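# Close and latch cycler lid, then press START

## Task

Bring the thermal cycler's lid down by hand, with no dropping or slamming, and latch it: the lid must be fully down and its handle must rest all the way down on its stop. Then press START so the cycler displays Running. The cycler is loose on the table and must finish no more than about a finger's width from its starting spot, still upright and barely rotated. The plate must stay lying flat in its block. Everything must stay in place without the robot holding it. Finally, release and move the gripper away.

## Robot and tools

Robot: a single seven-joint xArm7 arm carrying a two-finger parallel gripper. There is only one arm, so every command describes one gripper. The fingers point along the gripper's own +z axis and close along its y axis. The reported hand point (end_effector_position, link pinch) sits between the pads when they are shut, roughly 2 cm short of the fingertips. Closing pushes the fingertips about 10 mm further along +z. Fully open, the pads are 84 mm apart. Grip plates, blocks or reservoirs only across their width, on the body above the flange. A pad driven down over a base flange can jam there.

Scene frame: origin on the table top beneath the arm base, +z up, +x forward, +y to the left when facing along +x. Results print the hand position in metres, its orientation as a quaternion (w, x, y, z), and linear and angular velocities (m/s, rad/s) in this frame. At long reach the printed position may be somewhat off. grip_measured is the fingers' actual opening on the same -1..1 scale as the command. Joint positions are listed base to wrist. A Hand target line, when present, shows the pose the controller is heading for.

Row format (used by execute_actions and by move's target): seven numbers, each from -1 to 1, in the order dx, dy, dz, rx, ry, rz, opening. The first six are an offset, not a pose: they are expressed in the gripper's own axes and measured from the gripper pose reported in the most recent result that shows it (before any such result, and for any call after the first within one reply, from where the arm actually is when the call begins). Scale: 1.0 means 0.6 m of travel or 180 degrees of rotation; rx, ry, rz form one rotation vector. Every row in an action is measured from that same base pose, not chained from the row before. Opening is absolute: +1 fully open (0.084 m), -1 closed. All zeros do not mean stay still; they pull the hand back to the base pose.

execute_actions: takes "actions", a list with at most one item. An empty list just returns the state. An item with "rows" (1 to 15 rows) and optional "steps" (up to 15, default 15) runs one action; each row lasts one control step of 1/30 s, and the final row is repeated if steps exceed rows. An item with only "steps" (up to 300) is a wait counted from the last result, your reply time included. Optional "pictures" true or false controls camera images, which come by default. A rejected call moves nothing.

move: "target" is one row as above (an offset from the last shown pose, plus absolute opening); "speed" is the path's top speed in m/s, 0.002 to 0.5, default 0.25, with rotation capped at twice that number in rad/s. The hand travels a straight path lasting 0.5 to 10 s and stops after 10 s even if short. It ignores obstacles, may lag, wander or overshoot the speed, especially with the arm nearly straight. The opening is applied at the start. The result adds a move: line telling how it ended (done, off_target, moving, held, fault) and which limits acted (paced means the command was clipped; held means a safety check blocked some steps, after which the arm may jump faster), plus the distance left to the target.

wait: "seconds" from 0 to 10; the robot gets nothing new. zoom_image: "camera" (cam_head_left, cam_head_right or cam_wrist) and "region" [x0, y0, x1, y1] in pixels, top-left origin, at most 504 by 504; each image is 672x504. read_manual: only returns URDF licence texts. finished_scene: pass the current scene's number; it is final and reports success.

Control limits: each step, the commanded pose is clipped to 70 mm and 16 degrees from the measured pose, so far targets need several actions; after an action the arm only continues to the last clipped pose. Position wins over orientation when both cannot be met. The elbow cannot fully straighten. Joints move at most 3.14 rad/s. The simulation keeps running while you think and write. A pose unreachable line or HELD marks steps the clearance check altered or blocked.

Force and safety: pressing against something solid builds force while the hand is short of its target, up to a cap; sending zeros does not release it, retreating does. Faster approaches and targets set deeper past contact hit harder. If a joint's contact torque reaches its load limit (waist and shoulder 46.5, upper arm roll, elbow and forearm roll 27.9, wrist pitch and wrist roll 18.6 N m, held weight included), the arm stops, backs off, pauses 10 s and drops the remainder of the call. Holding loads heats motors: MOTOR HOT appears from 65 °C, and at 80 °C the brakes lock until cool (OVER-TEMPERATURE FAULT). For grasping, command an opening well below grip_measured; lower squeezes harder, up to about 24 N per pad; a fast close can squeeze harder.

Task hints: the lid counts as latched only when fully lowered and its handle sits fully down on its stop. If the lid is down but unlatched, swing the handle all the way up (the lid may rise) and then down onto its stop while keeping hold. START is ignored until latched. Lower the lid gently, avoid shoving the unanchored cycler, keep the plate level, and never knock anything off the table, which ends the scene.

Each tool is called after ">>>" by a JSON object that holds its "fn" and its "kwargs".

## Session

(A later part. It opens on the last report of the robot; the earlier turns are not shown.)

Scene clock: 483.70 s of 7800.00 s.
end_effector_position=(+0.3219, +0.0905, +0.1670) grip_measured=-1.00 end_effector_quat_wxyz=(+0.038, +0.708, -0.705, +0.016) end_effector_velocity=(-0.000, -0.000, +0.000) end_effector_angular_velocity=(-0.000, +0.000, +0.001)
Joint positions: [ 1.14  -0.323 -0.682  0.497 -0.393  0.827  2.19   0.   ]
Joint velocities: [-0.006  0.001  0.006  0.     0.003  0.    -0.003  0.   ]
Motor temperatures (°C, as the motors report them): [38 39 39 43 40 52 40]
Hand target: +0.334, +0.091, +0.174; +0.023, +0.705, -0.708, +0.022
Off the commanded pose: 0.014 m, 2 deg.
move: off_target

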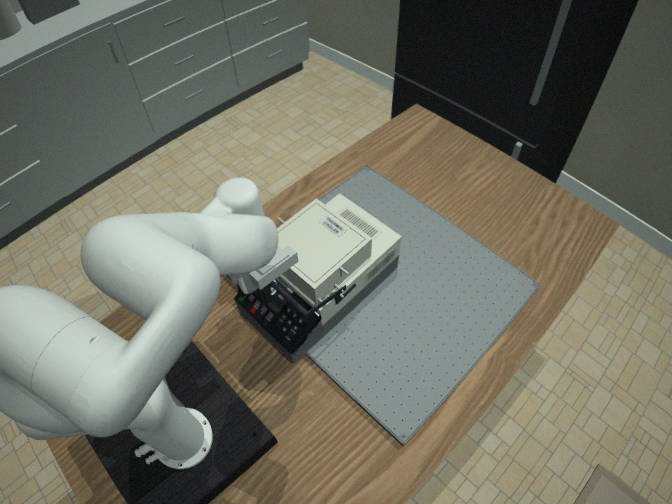

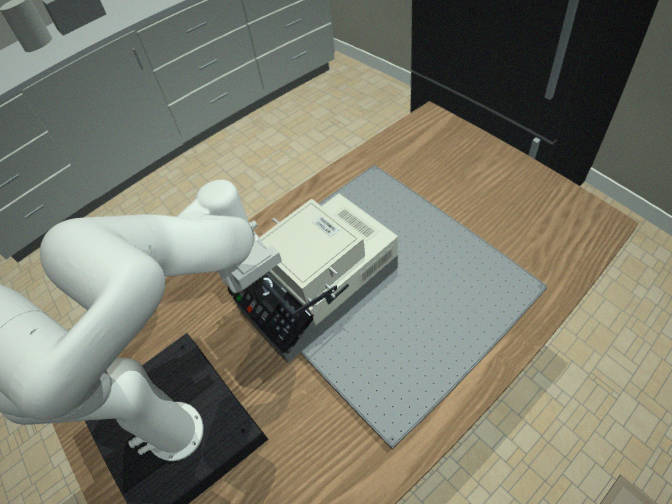

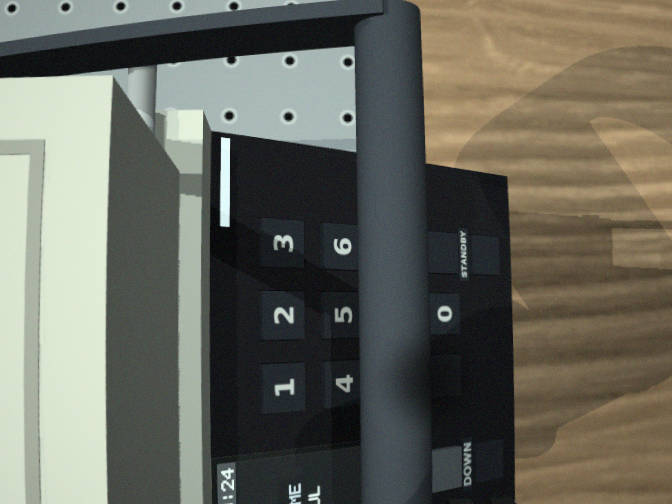

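>>> {"fn": "move", "kwargs": {"target": [0,0.025,0,0,0,0,-1], "speed": 0.03}}

>>> {"fn": "move", "kwargs": {"target": [0,0,-0.2,0,0,0,-1], "speed": 0.1}}

>>> {"fn": "move", "kwargs": {"target": [0.3,-0.13,0,-0.01,0,-0.5,-0.3], "speed": 0.2}}

>>> {"fn": "move", "kwargs": {"target": [0,0,0.05,0.4,0,0,-0.3], "speed": 0.15}}

Scene clock: 487.27 s of 7800.00 s.
end_effector_position=(+0.3072, +0.0903, +0.1676) grip_measured=-1.00 end_effector_quat_wxyz=(+0.038, +0.708, -0.705, +0.016) end_effector_velocity=(-0.003, +0.001, -0.000) end_effector_angular_velocity=(-0.001, +0.003, +0.005)
Joint positions: [ 1.125 -0.379 -0.658  0.454 -0.423  0.844  2.229  0.   ]
Joint velocities: [ 0.002 -0.004  0.004 -0.005 -0.     0.003  0.002  0.   ]
Motor temperatures (°C, as the motors report them): [38 39 39 44 40 52 40]
Hand target: +0.307, +0.090, +0.168; +0.038, +0.708, -0.705, +0.016
Off the commanded pose: 0.000 m, 0 deg.
move: done

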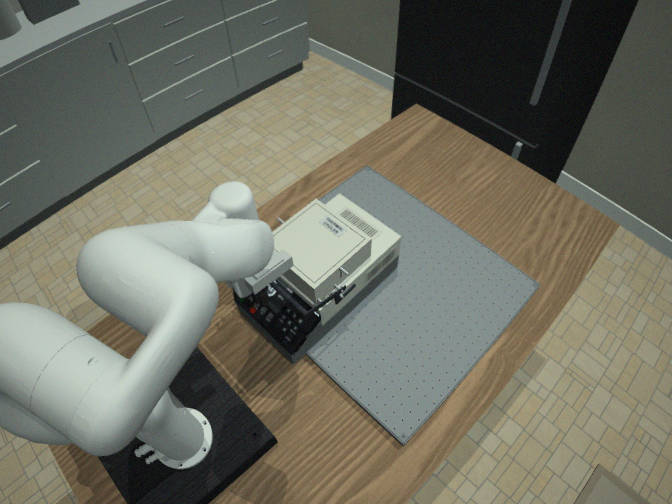

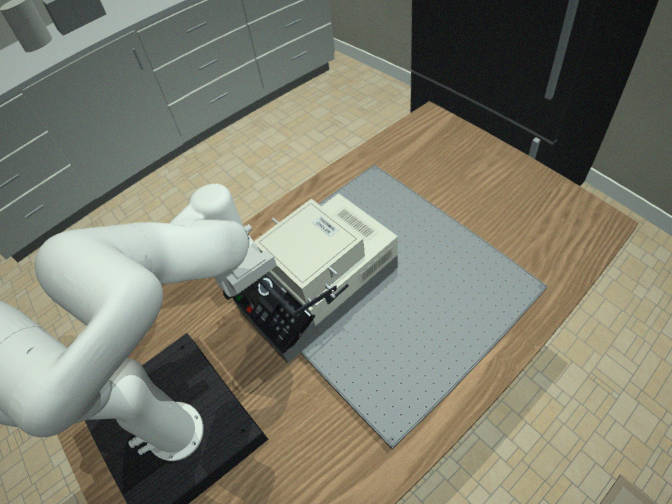

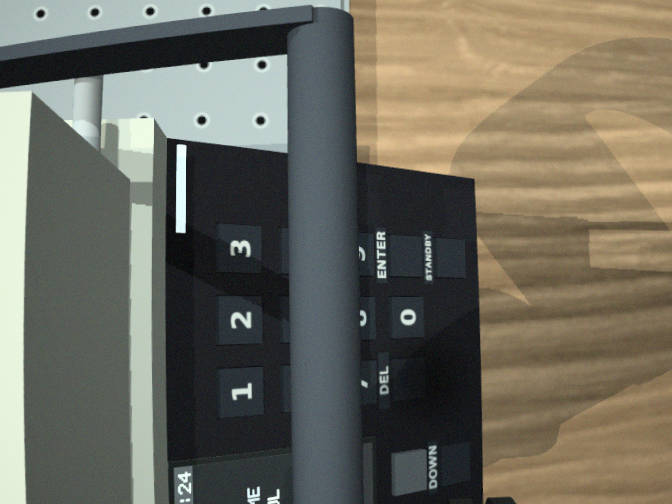

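Scene clock: 488.87 s of 7800.00 s.
end_effector_position=(+0.3104, +0.0999, +0.2868) grip_measured=-1.00 end_effector_quat_wxyz=(+0.038, +0.708, -0.705, +0.016) end_effector_velocity=(+0.000, +0.000, +0.003) end_effector_angular_velocity=(+0.001, -0.001, +0.000)
Joint positions: [ 1.133 -0.561 -0.519  0.684 -0.36   1.258  2.239  0.   ]
Joint velocities: [ 0.001 -0.003  0.003  0.007  0.001  0.008  0.     0.   ]
Motor temperatures (°C, as the motors report them): [38 39 39 43 40 52 40]
Hand target: +0.311, +0.100, +0.287; +0.038, +0.708, -0.705, +0.016
Off the commanded pose: 0.001 m, 0 deg.
move: done

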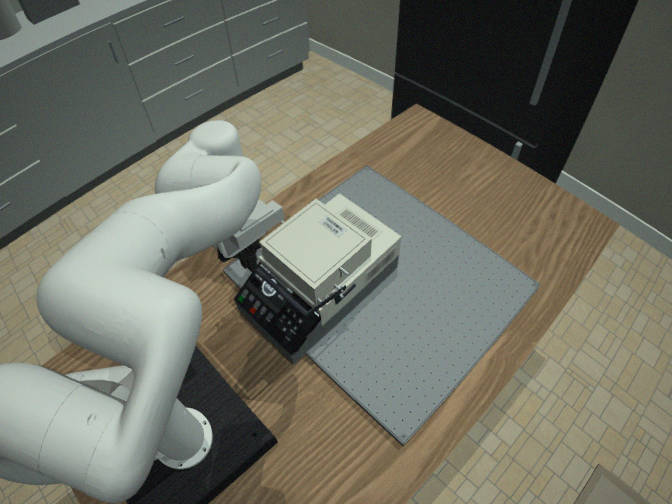

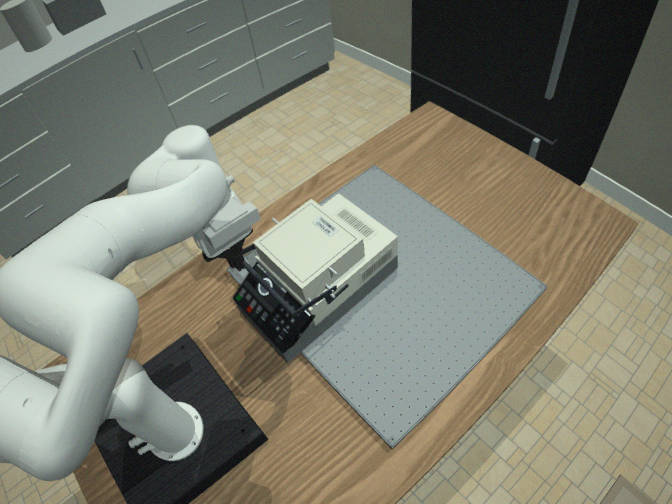

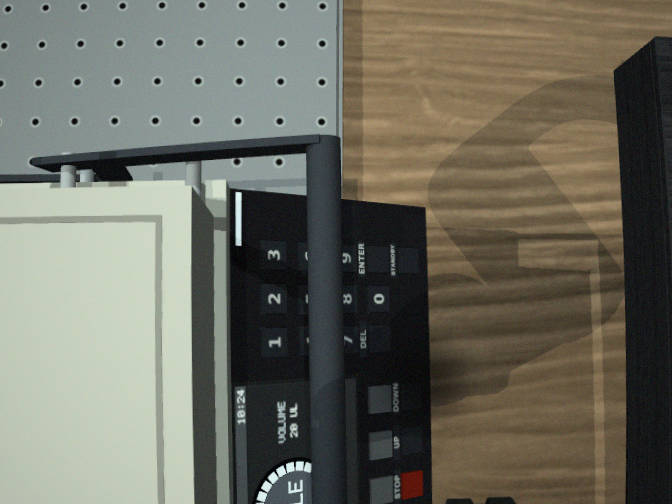

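Scene clock: 493.23 s of 7800.00 s.
end_effector_position=(+0.3893, -0.0795, +0.2988) grip_measured=-0.32 end_effector_quat_wxyz=(+0.048, +0.999, +0.002, -0.025) end_effector_velocity=(+0.001, -0.001, +0.000) end_effector_angular_velocity=(+0.002, -0.002, +0.007)
Joint positions: [ 1.366 -0.722 -1.07   0.938 -0.724  1.45   0.432  0.03 ]
Joint velocities: [ 0.001 -0.001 -0.003  0.003 -0.001 -0.001 -0.009  0.   ]
Motor temperatures (°C, as the motors report them): [38 39 39 42 40 51 40]
Hand target: +0.389, -0.080, +0.299; +0.048, +0.999, +0.002, -0.025
Off the commanded pose: 0.001 m, 0 deg.
move: done

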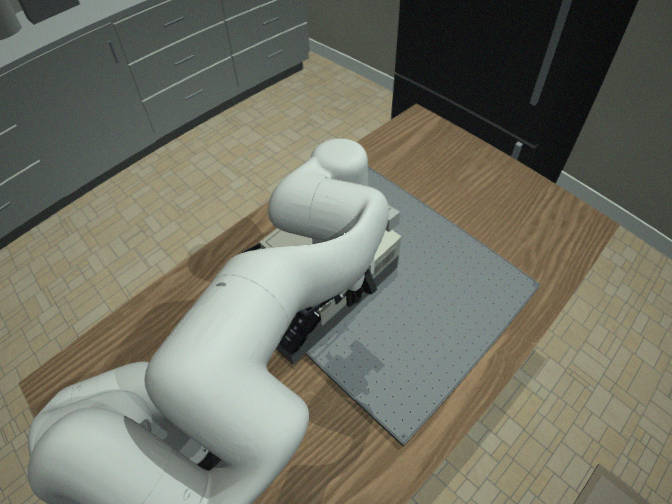

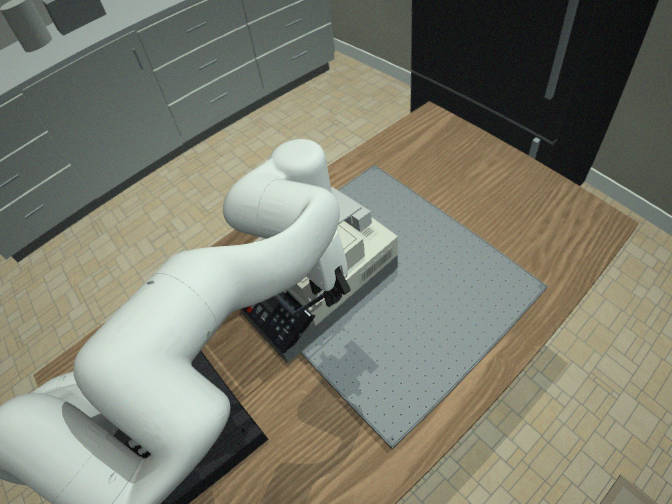

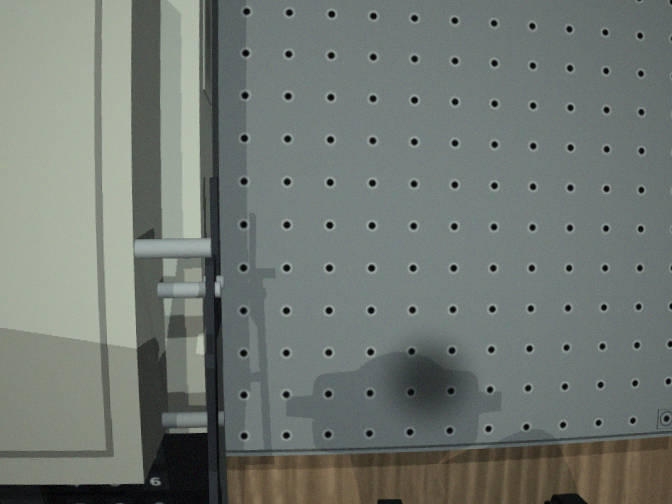

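Scene clock: 497.77 s of 7800.00 s.
end_effector_position=(+0.3880, -0.0840, +0.2695) grip_measured=-0.32 end_effector_quat_wxyz=(-0.547, +0.837, -0.014, -0.019) end_effector_velocity=(-0.000, +0.000, -0.000) end_effector_angular_velocity=(+0.010, +0.000, +0.001)
Joint positions: [ 1.389 -1.42  -1.519  1.089 -0.271  1.421  0.066  0.03 ]
Joint velocities: [ 0.    -0.005 -0.004  0.001  0.004  0.001 -0.003  0.   ]
Motor temperatures (°C, as the motors report them): [38 39 39 41 40 51 40]
Hand target: +0.388, -0.084, +0.269; -0.547, +0.837, -0.014, -0.019
Off the commanded pose: 0.002 m, 0 deg.
move: done

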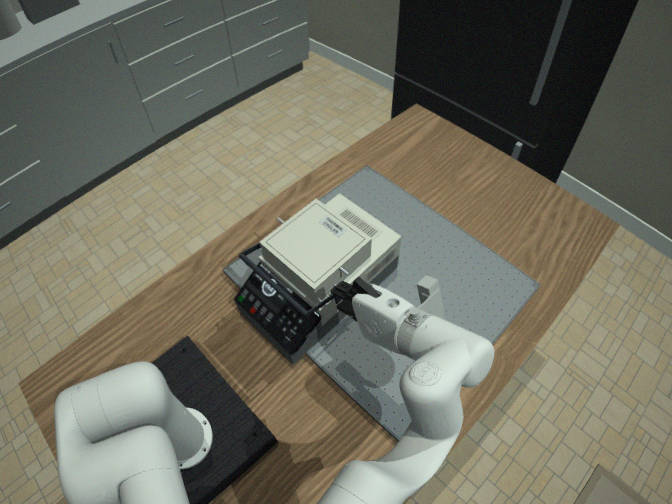

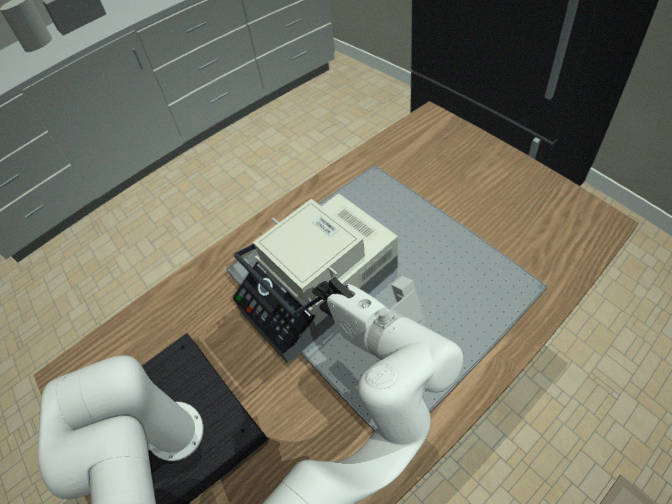

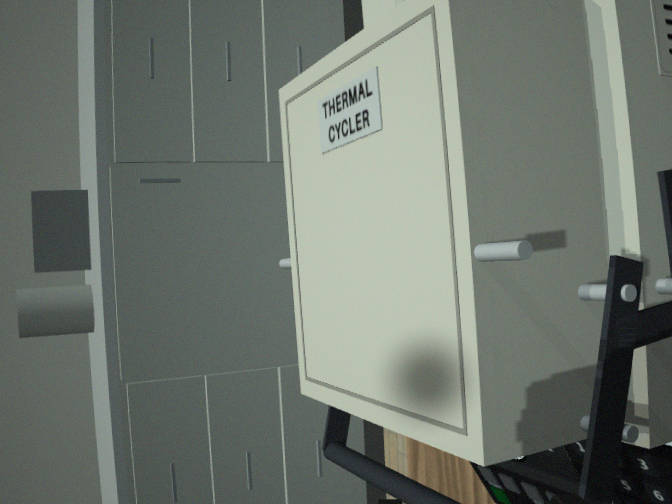

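>>> {"fn": "move", "kwargs": {"target": [0,0.15,0.09,0.09,0,0,-0.2], "speed": 0.08}}

Scene clock: 502.10 s of 7800.00 s.
end_effector_position=(+0.3829, -0.0715, +0.1655) grip_measured=-0.22 end_effector_quat_wxyz=(-0.659, +0.752, -0.017, -0.016) end_effector_velocity=(-0.001, +0.000, -0.002) end_effector_angular_velocity=(+0.004, +0.001, +0.001)
Joint positions: [ 1.408 -1.657 -1.798  1.137 -0.296  1.395 -0.123  0.035]
Joint velocities: [ 0.001 -0.003 -0.006  0.003 -0.     0.002 -0.004 -0.   ]
Motor temperatures (°C, as the motors report them): [38 39 40 40 40 50 40]
Hand target: +0.383, -0.071, +0.165; -0.659, +0.752, -0.018, -0.017
Off the commanded pose: 0.001 m, 0 deg.
move: done

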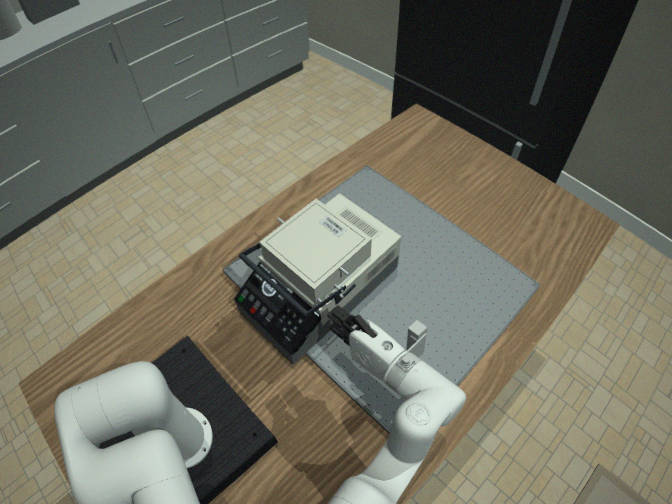

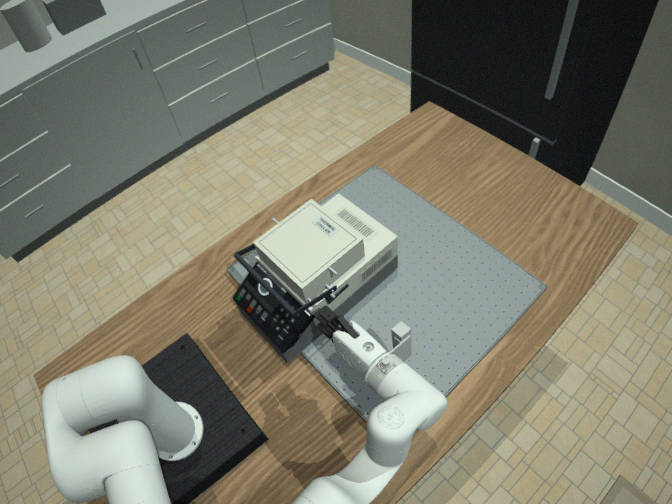

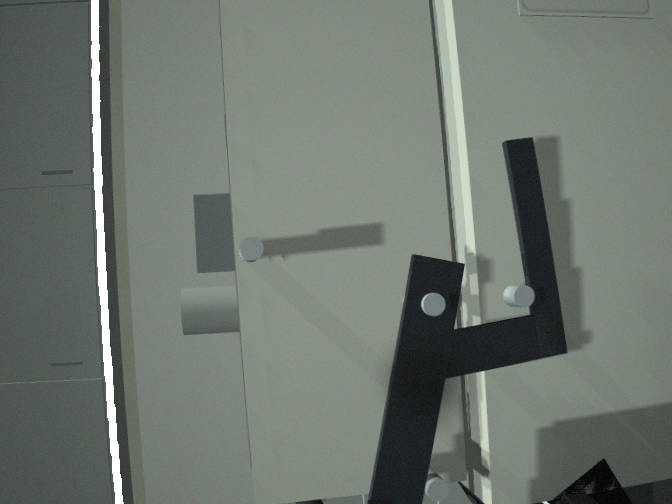

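>>> {"fn": "move", "kwargs": {"target": [0.007,-0.02,0.05,0,0,0,-0.25], "speed": 0.03}}

>>> {"fn": "zoom_image", "kwargs": {"camera": "cam_head_left", "region": [290,260,390,350]}}

Scene clock: 506.33 s of 7800.00 s.
end_effector_position=(+0.3875, -0.0404, +0.1730) grip_measured=-0.27 end_effector_quat_wxyz=(-0.659, +0.752, -0.018, -0.017) end_effector_velocity=(+0.001, -0.000, -0.000) end_effector_angular_velocity=(-0.002, +0.000, -0.003)
Joint positions: [ 1.416 -1.659 -1.794  1.055 -0.301  1.309 -0.093  0.032]
Joint velocities: [-0.001  0.001  0.    -0.002 -0.001 -0.004  0.001 -0.   ]
Motor temperatures (°C, as the motors report them): [37 39 40 39 40 50 40]
Hand target: +0.388, -0.040, +0.173; -0.659, +0.752, -0.017, -0.017
Off the commanded pose: 0.000 m, 0 deg.
move: done

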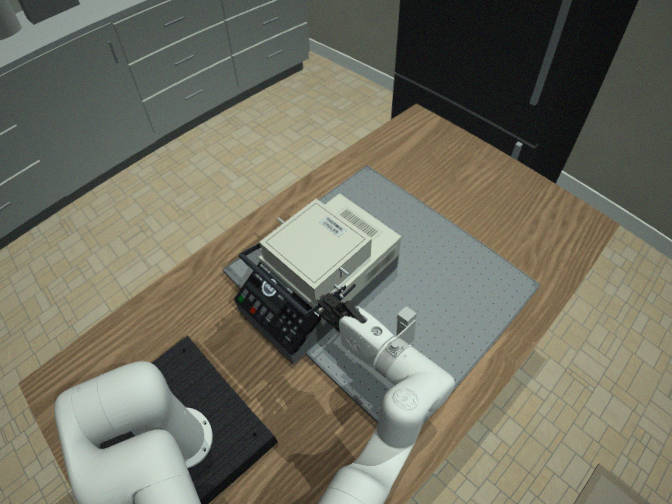

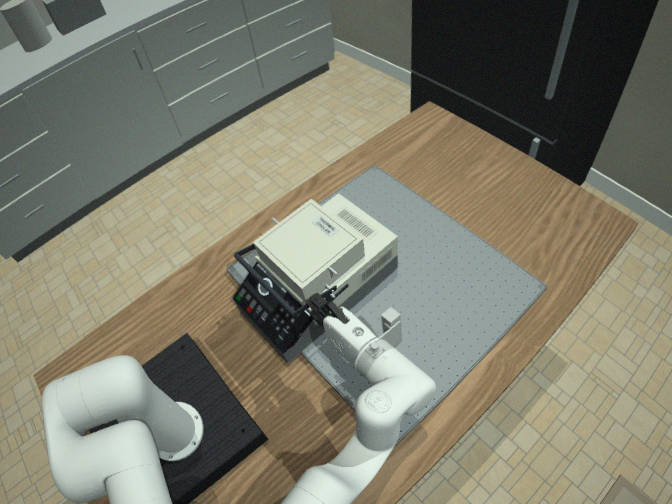

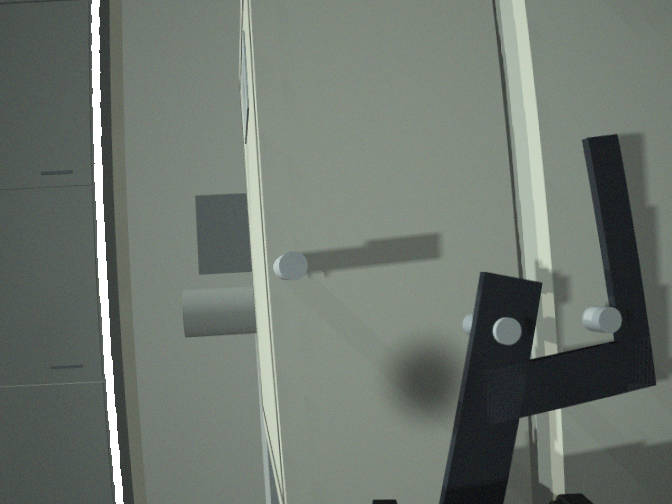

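Region (290, 260, 390, 350) of cam_head_left's 672x504 image, scaled by 5.040, with more detail than that image has; it fills the top 454 rows of this view, and the rest is white.

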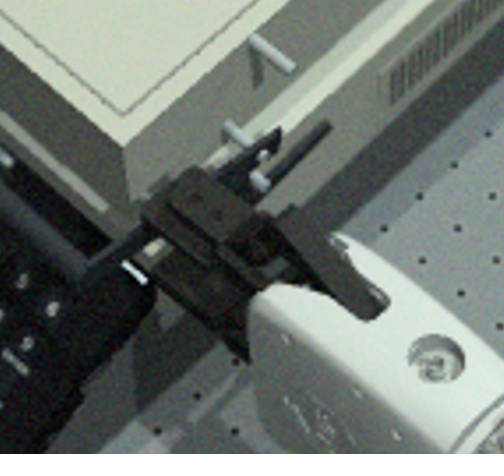

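>>> {"fn": "move", "kwargs": {"target": [0,0.004,0.026,0,0,0,-0.2], "speed": 0.01}}

>>> {"fn": "move", "kwargs": {"target": [0,0,0,0,0,0,-1]}}

>>> {"fn": "move", "kwargs": {"target": [0,-0.02,0,0,0,0,-1], "speed": 0.008}}

>>> {"fn": "zoom_image", "kwargs": {"camera": "cam_head_left", "region": [270,260,390,370]}}

Scene clock: 509.80 s of 7800.00 s.
end_effector_position=(+0.3870, -0.0245, +0.1686) grip_measured=-0.22 end_effector_quat_wxyz=(-0.659, +0.752, -0.017, -0.017) end_effector_velocity=(+0.001, -0.001, -0.002) end_effector_angular_velocity=(-0.004, -0.001, -0.006)
Joint positions: [ 1.42  -1.666 -1.81   1.018 -0.315  1.268 -0.091  0.035]
Joint velocities: [ 0.     0.    -0.001  0.003 -0.003 -0.005 -0.001  0.   ]
Motor temperatures (°C, as the motors report them): [37 39 41 39 40 49 40]
Hand target: +0.387, -0.025, +0.169; -0.659, +0.752, -0.018, -0.017
Off the commanded pose: 0.001 m, 0 deg.
move: done

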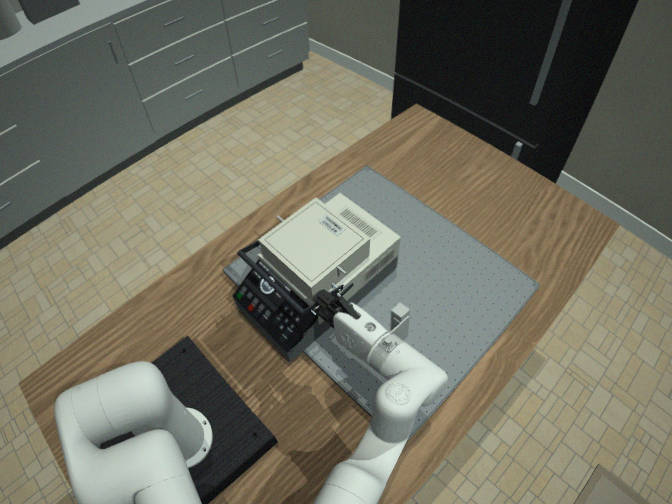

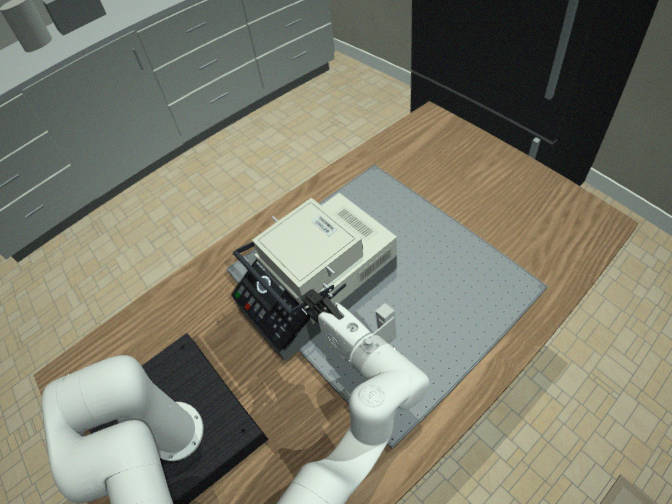

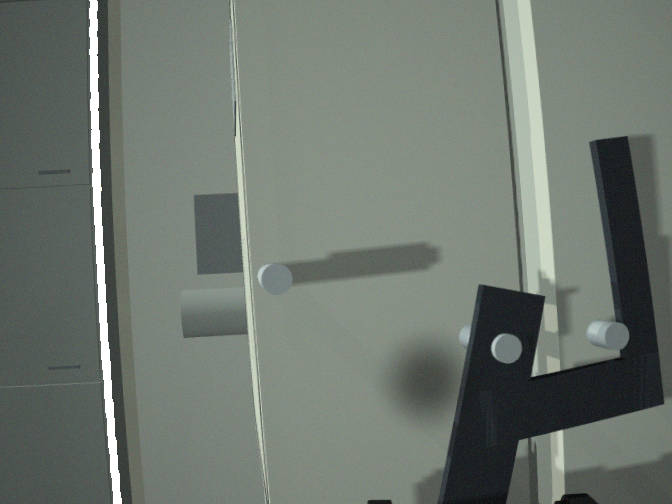

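Scene clock: 510.30 s of 7800.00 s.
end_effector_position=(+0.3872, -0.0236, +0.1705) grip_measured=-0.52 end_effector_quat_wxyz=(-0.660, +0.751, -0.016, -0.017) end_effector_velocity=(+0.000, -0.001, -0.001) end_effector_angular_velocity=(+0.008, +0.008, -0.004)
Joint positions: [ 1.421 -1.665 -1.808  1.016 -0.31   1.267 -0.091  0.021]
Joint velocities: [ 0.001  0.005 -0.007  0.002  0.012 -0.001 -0.004 -0.   ]
Motor temperatures (°C, as the motors report them): [37 39 41 39 40 49 40]
Hand target: +0.387, -0.025, +0.169; -0.659, +0.752, -0.017, -0.017
Off the commanded pose: 0.002 m, 0 deg.
move: done

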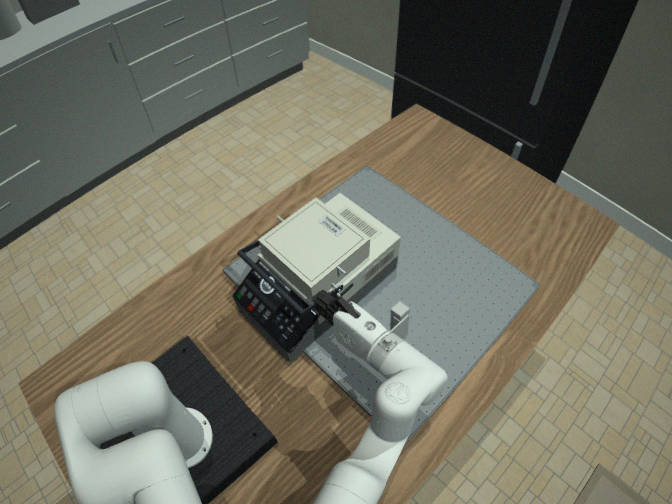

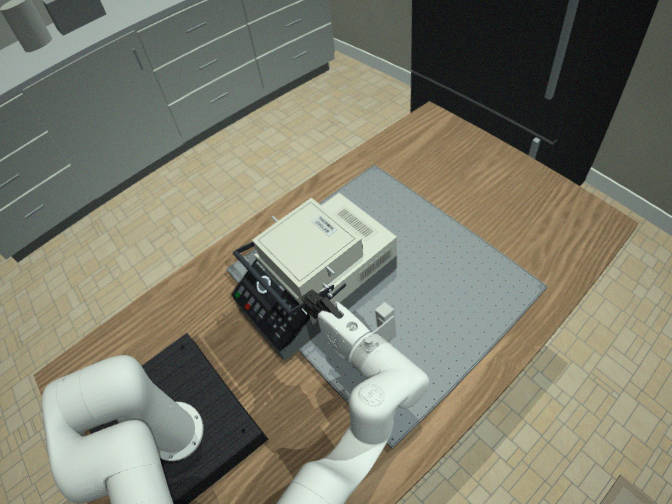

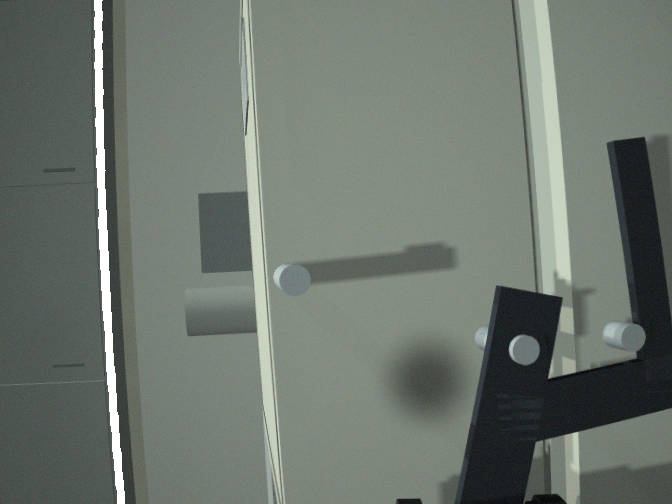

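Scene clock: 512.03 s of 7800.00 s.
end_effector_position=(+0.3875, -0.0221, +0.1806) grip_measured=-0.51 end_effector_quat_wxyz=(-0.658, +0.753, -0.015, -0.017) end_effector_velocity=(+0.000, -0.000, +0.000) end_effector_angular_velocity=(-0.001, -0.001, -0.000)
Joint positions: [ 1.415 -1.665 -1.783  1.003 -0.312  1.266 -0.067  0.022]
Joint velocities: [-0.005 -0.019  0.007  0.001 -0.018  0.006  0.016  0.   ]
Motor temperatures (°C, as the motors report them): [37 39 41 38 40 49 40]
Hand target: +0.388, -0.022, +0.182; -0.660, +0.751, -0.016, -0.017
Off the commanded pose: 0.002 m, 0 deg.
move: done

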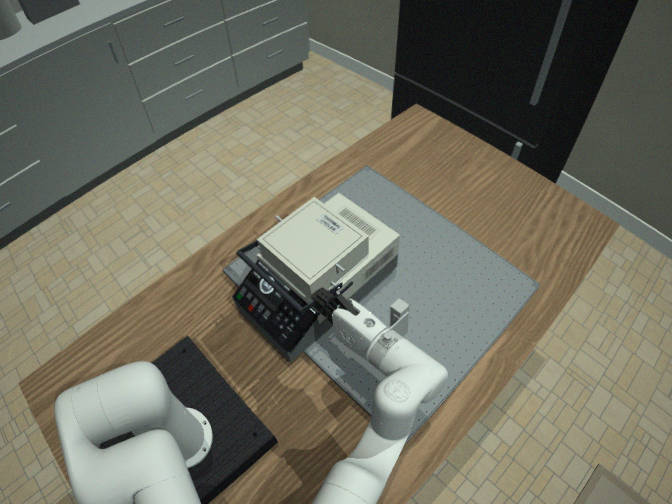

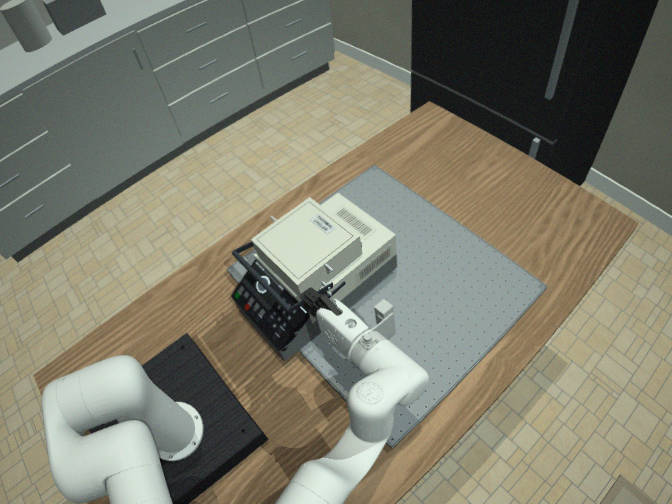

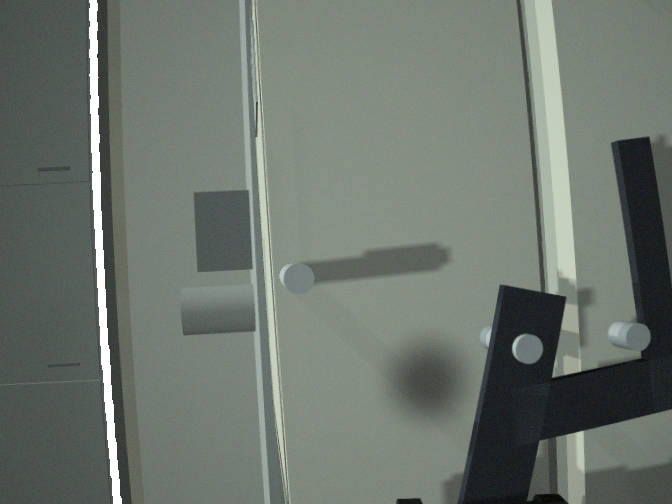

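Region (270, 260, 390, 370) of cam_head_left's 672x504 image, scaled by 4.200, with more detail than that image has; it fills the top 462 rows of this view, and the rest is white.

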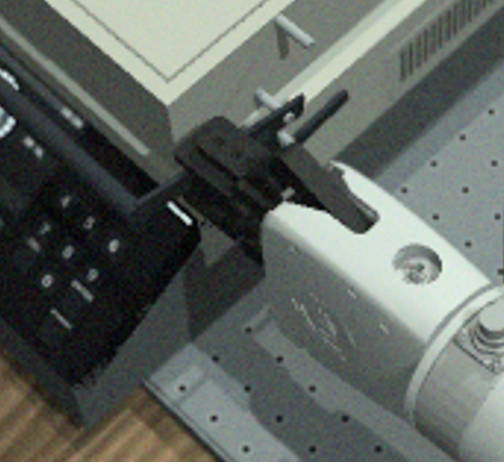

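>>> {"fn": "move", "kwargs": {"target": [0.04,-0.003,0,0,0,0,-1], "speed": 0.01}}

>>> {"fn": "zoom_image", "kwargs": {"camera": "cam_head_left", "region": [210,190,420,380]}}

Scene clock: 515.77 s of 7800.00 s.
end_effector_position=(+0.4113, -0.0217, +0.1810) grip_measured=-0.56 end_effector_quat_wxyz=(-0.657, +0.753, -0.014, -0.017) end_effector_velocity=(+0.001, -0.001, -0.000) end_effector_angular_velocity=(-0.001, +0.000, -0.001)
Joint positions: [ 1.492 -1.688 -1.761  1.076 -0.319  1.265 -0.05   0.019]
Joint velocities: [ 0.002 -0.004  0.001  0.004 -0.004  0.001  0.003 -0.   ]
Motor temperatures (°C, as the motors report them): [37 39 42 38 40 49 40]
Hand target: +0.412, -0.022, +0.181; -0.658, +0.753, -0.015, -0.017
Off the commanded pose: 0.000 m, 0 deg.
move: done

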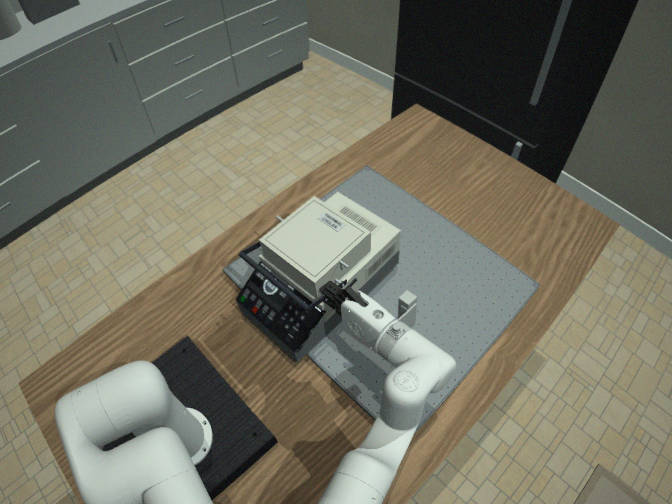

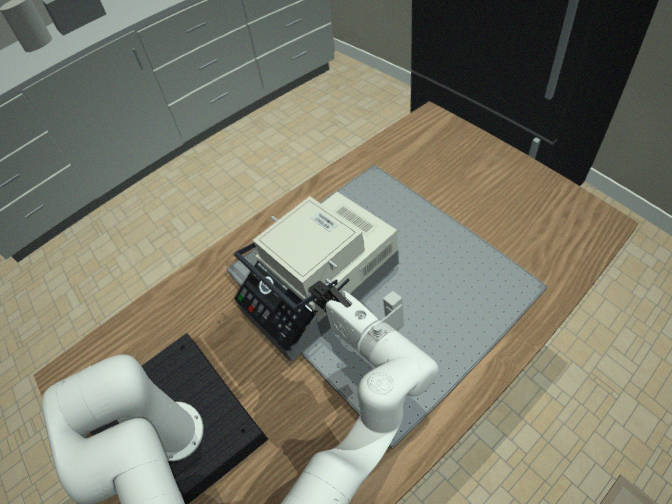

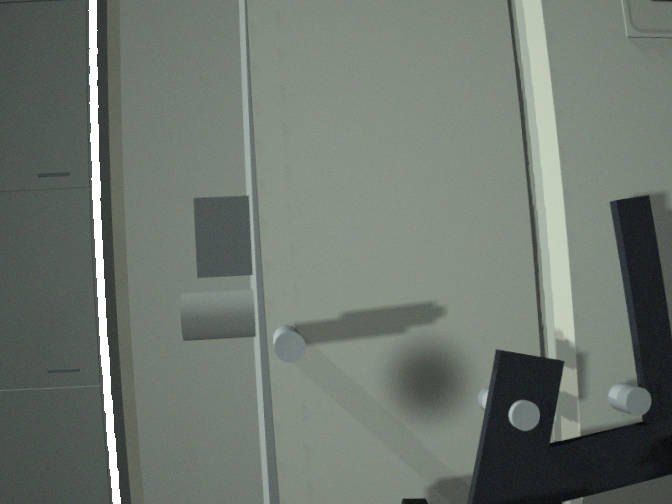

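Region (210, 190, 420, 380) of cam_head_left's 672x504 image, scaled by 2.400, with more detail than that image has; it fills the top 456 rows of this view, and the rest is white.

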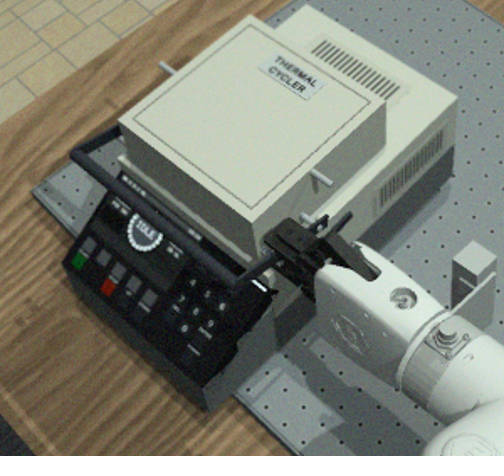

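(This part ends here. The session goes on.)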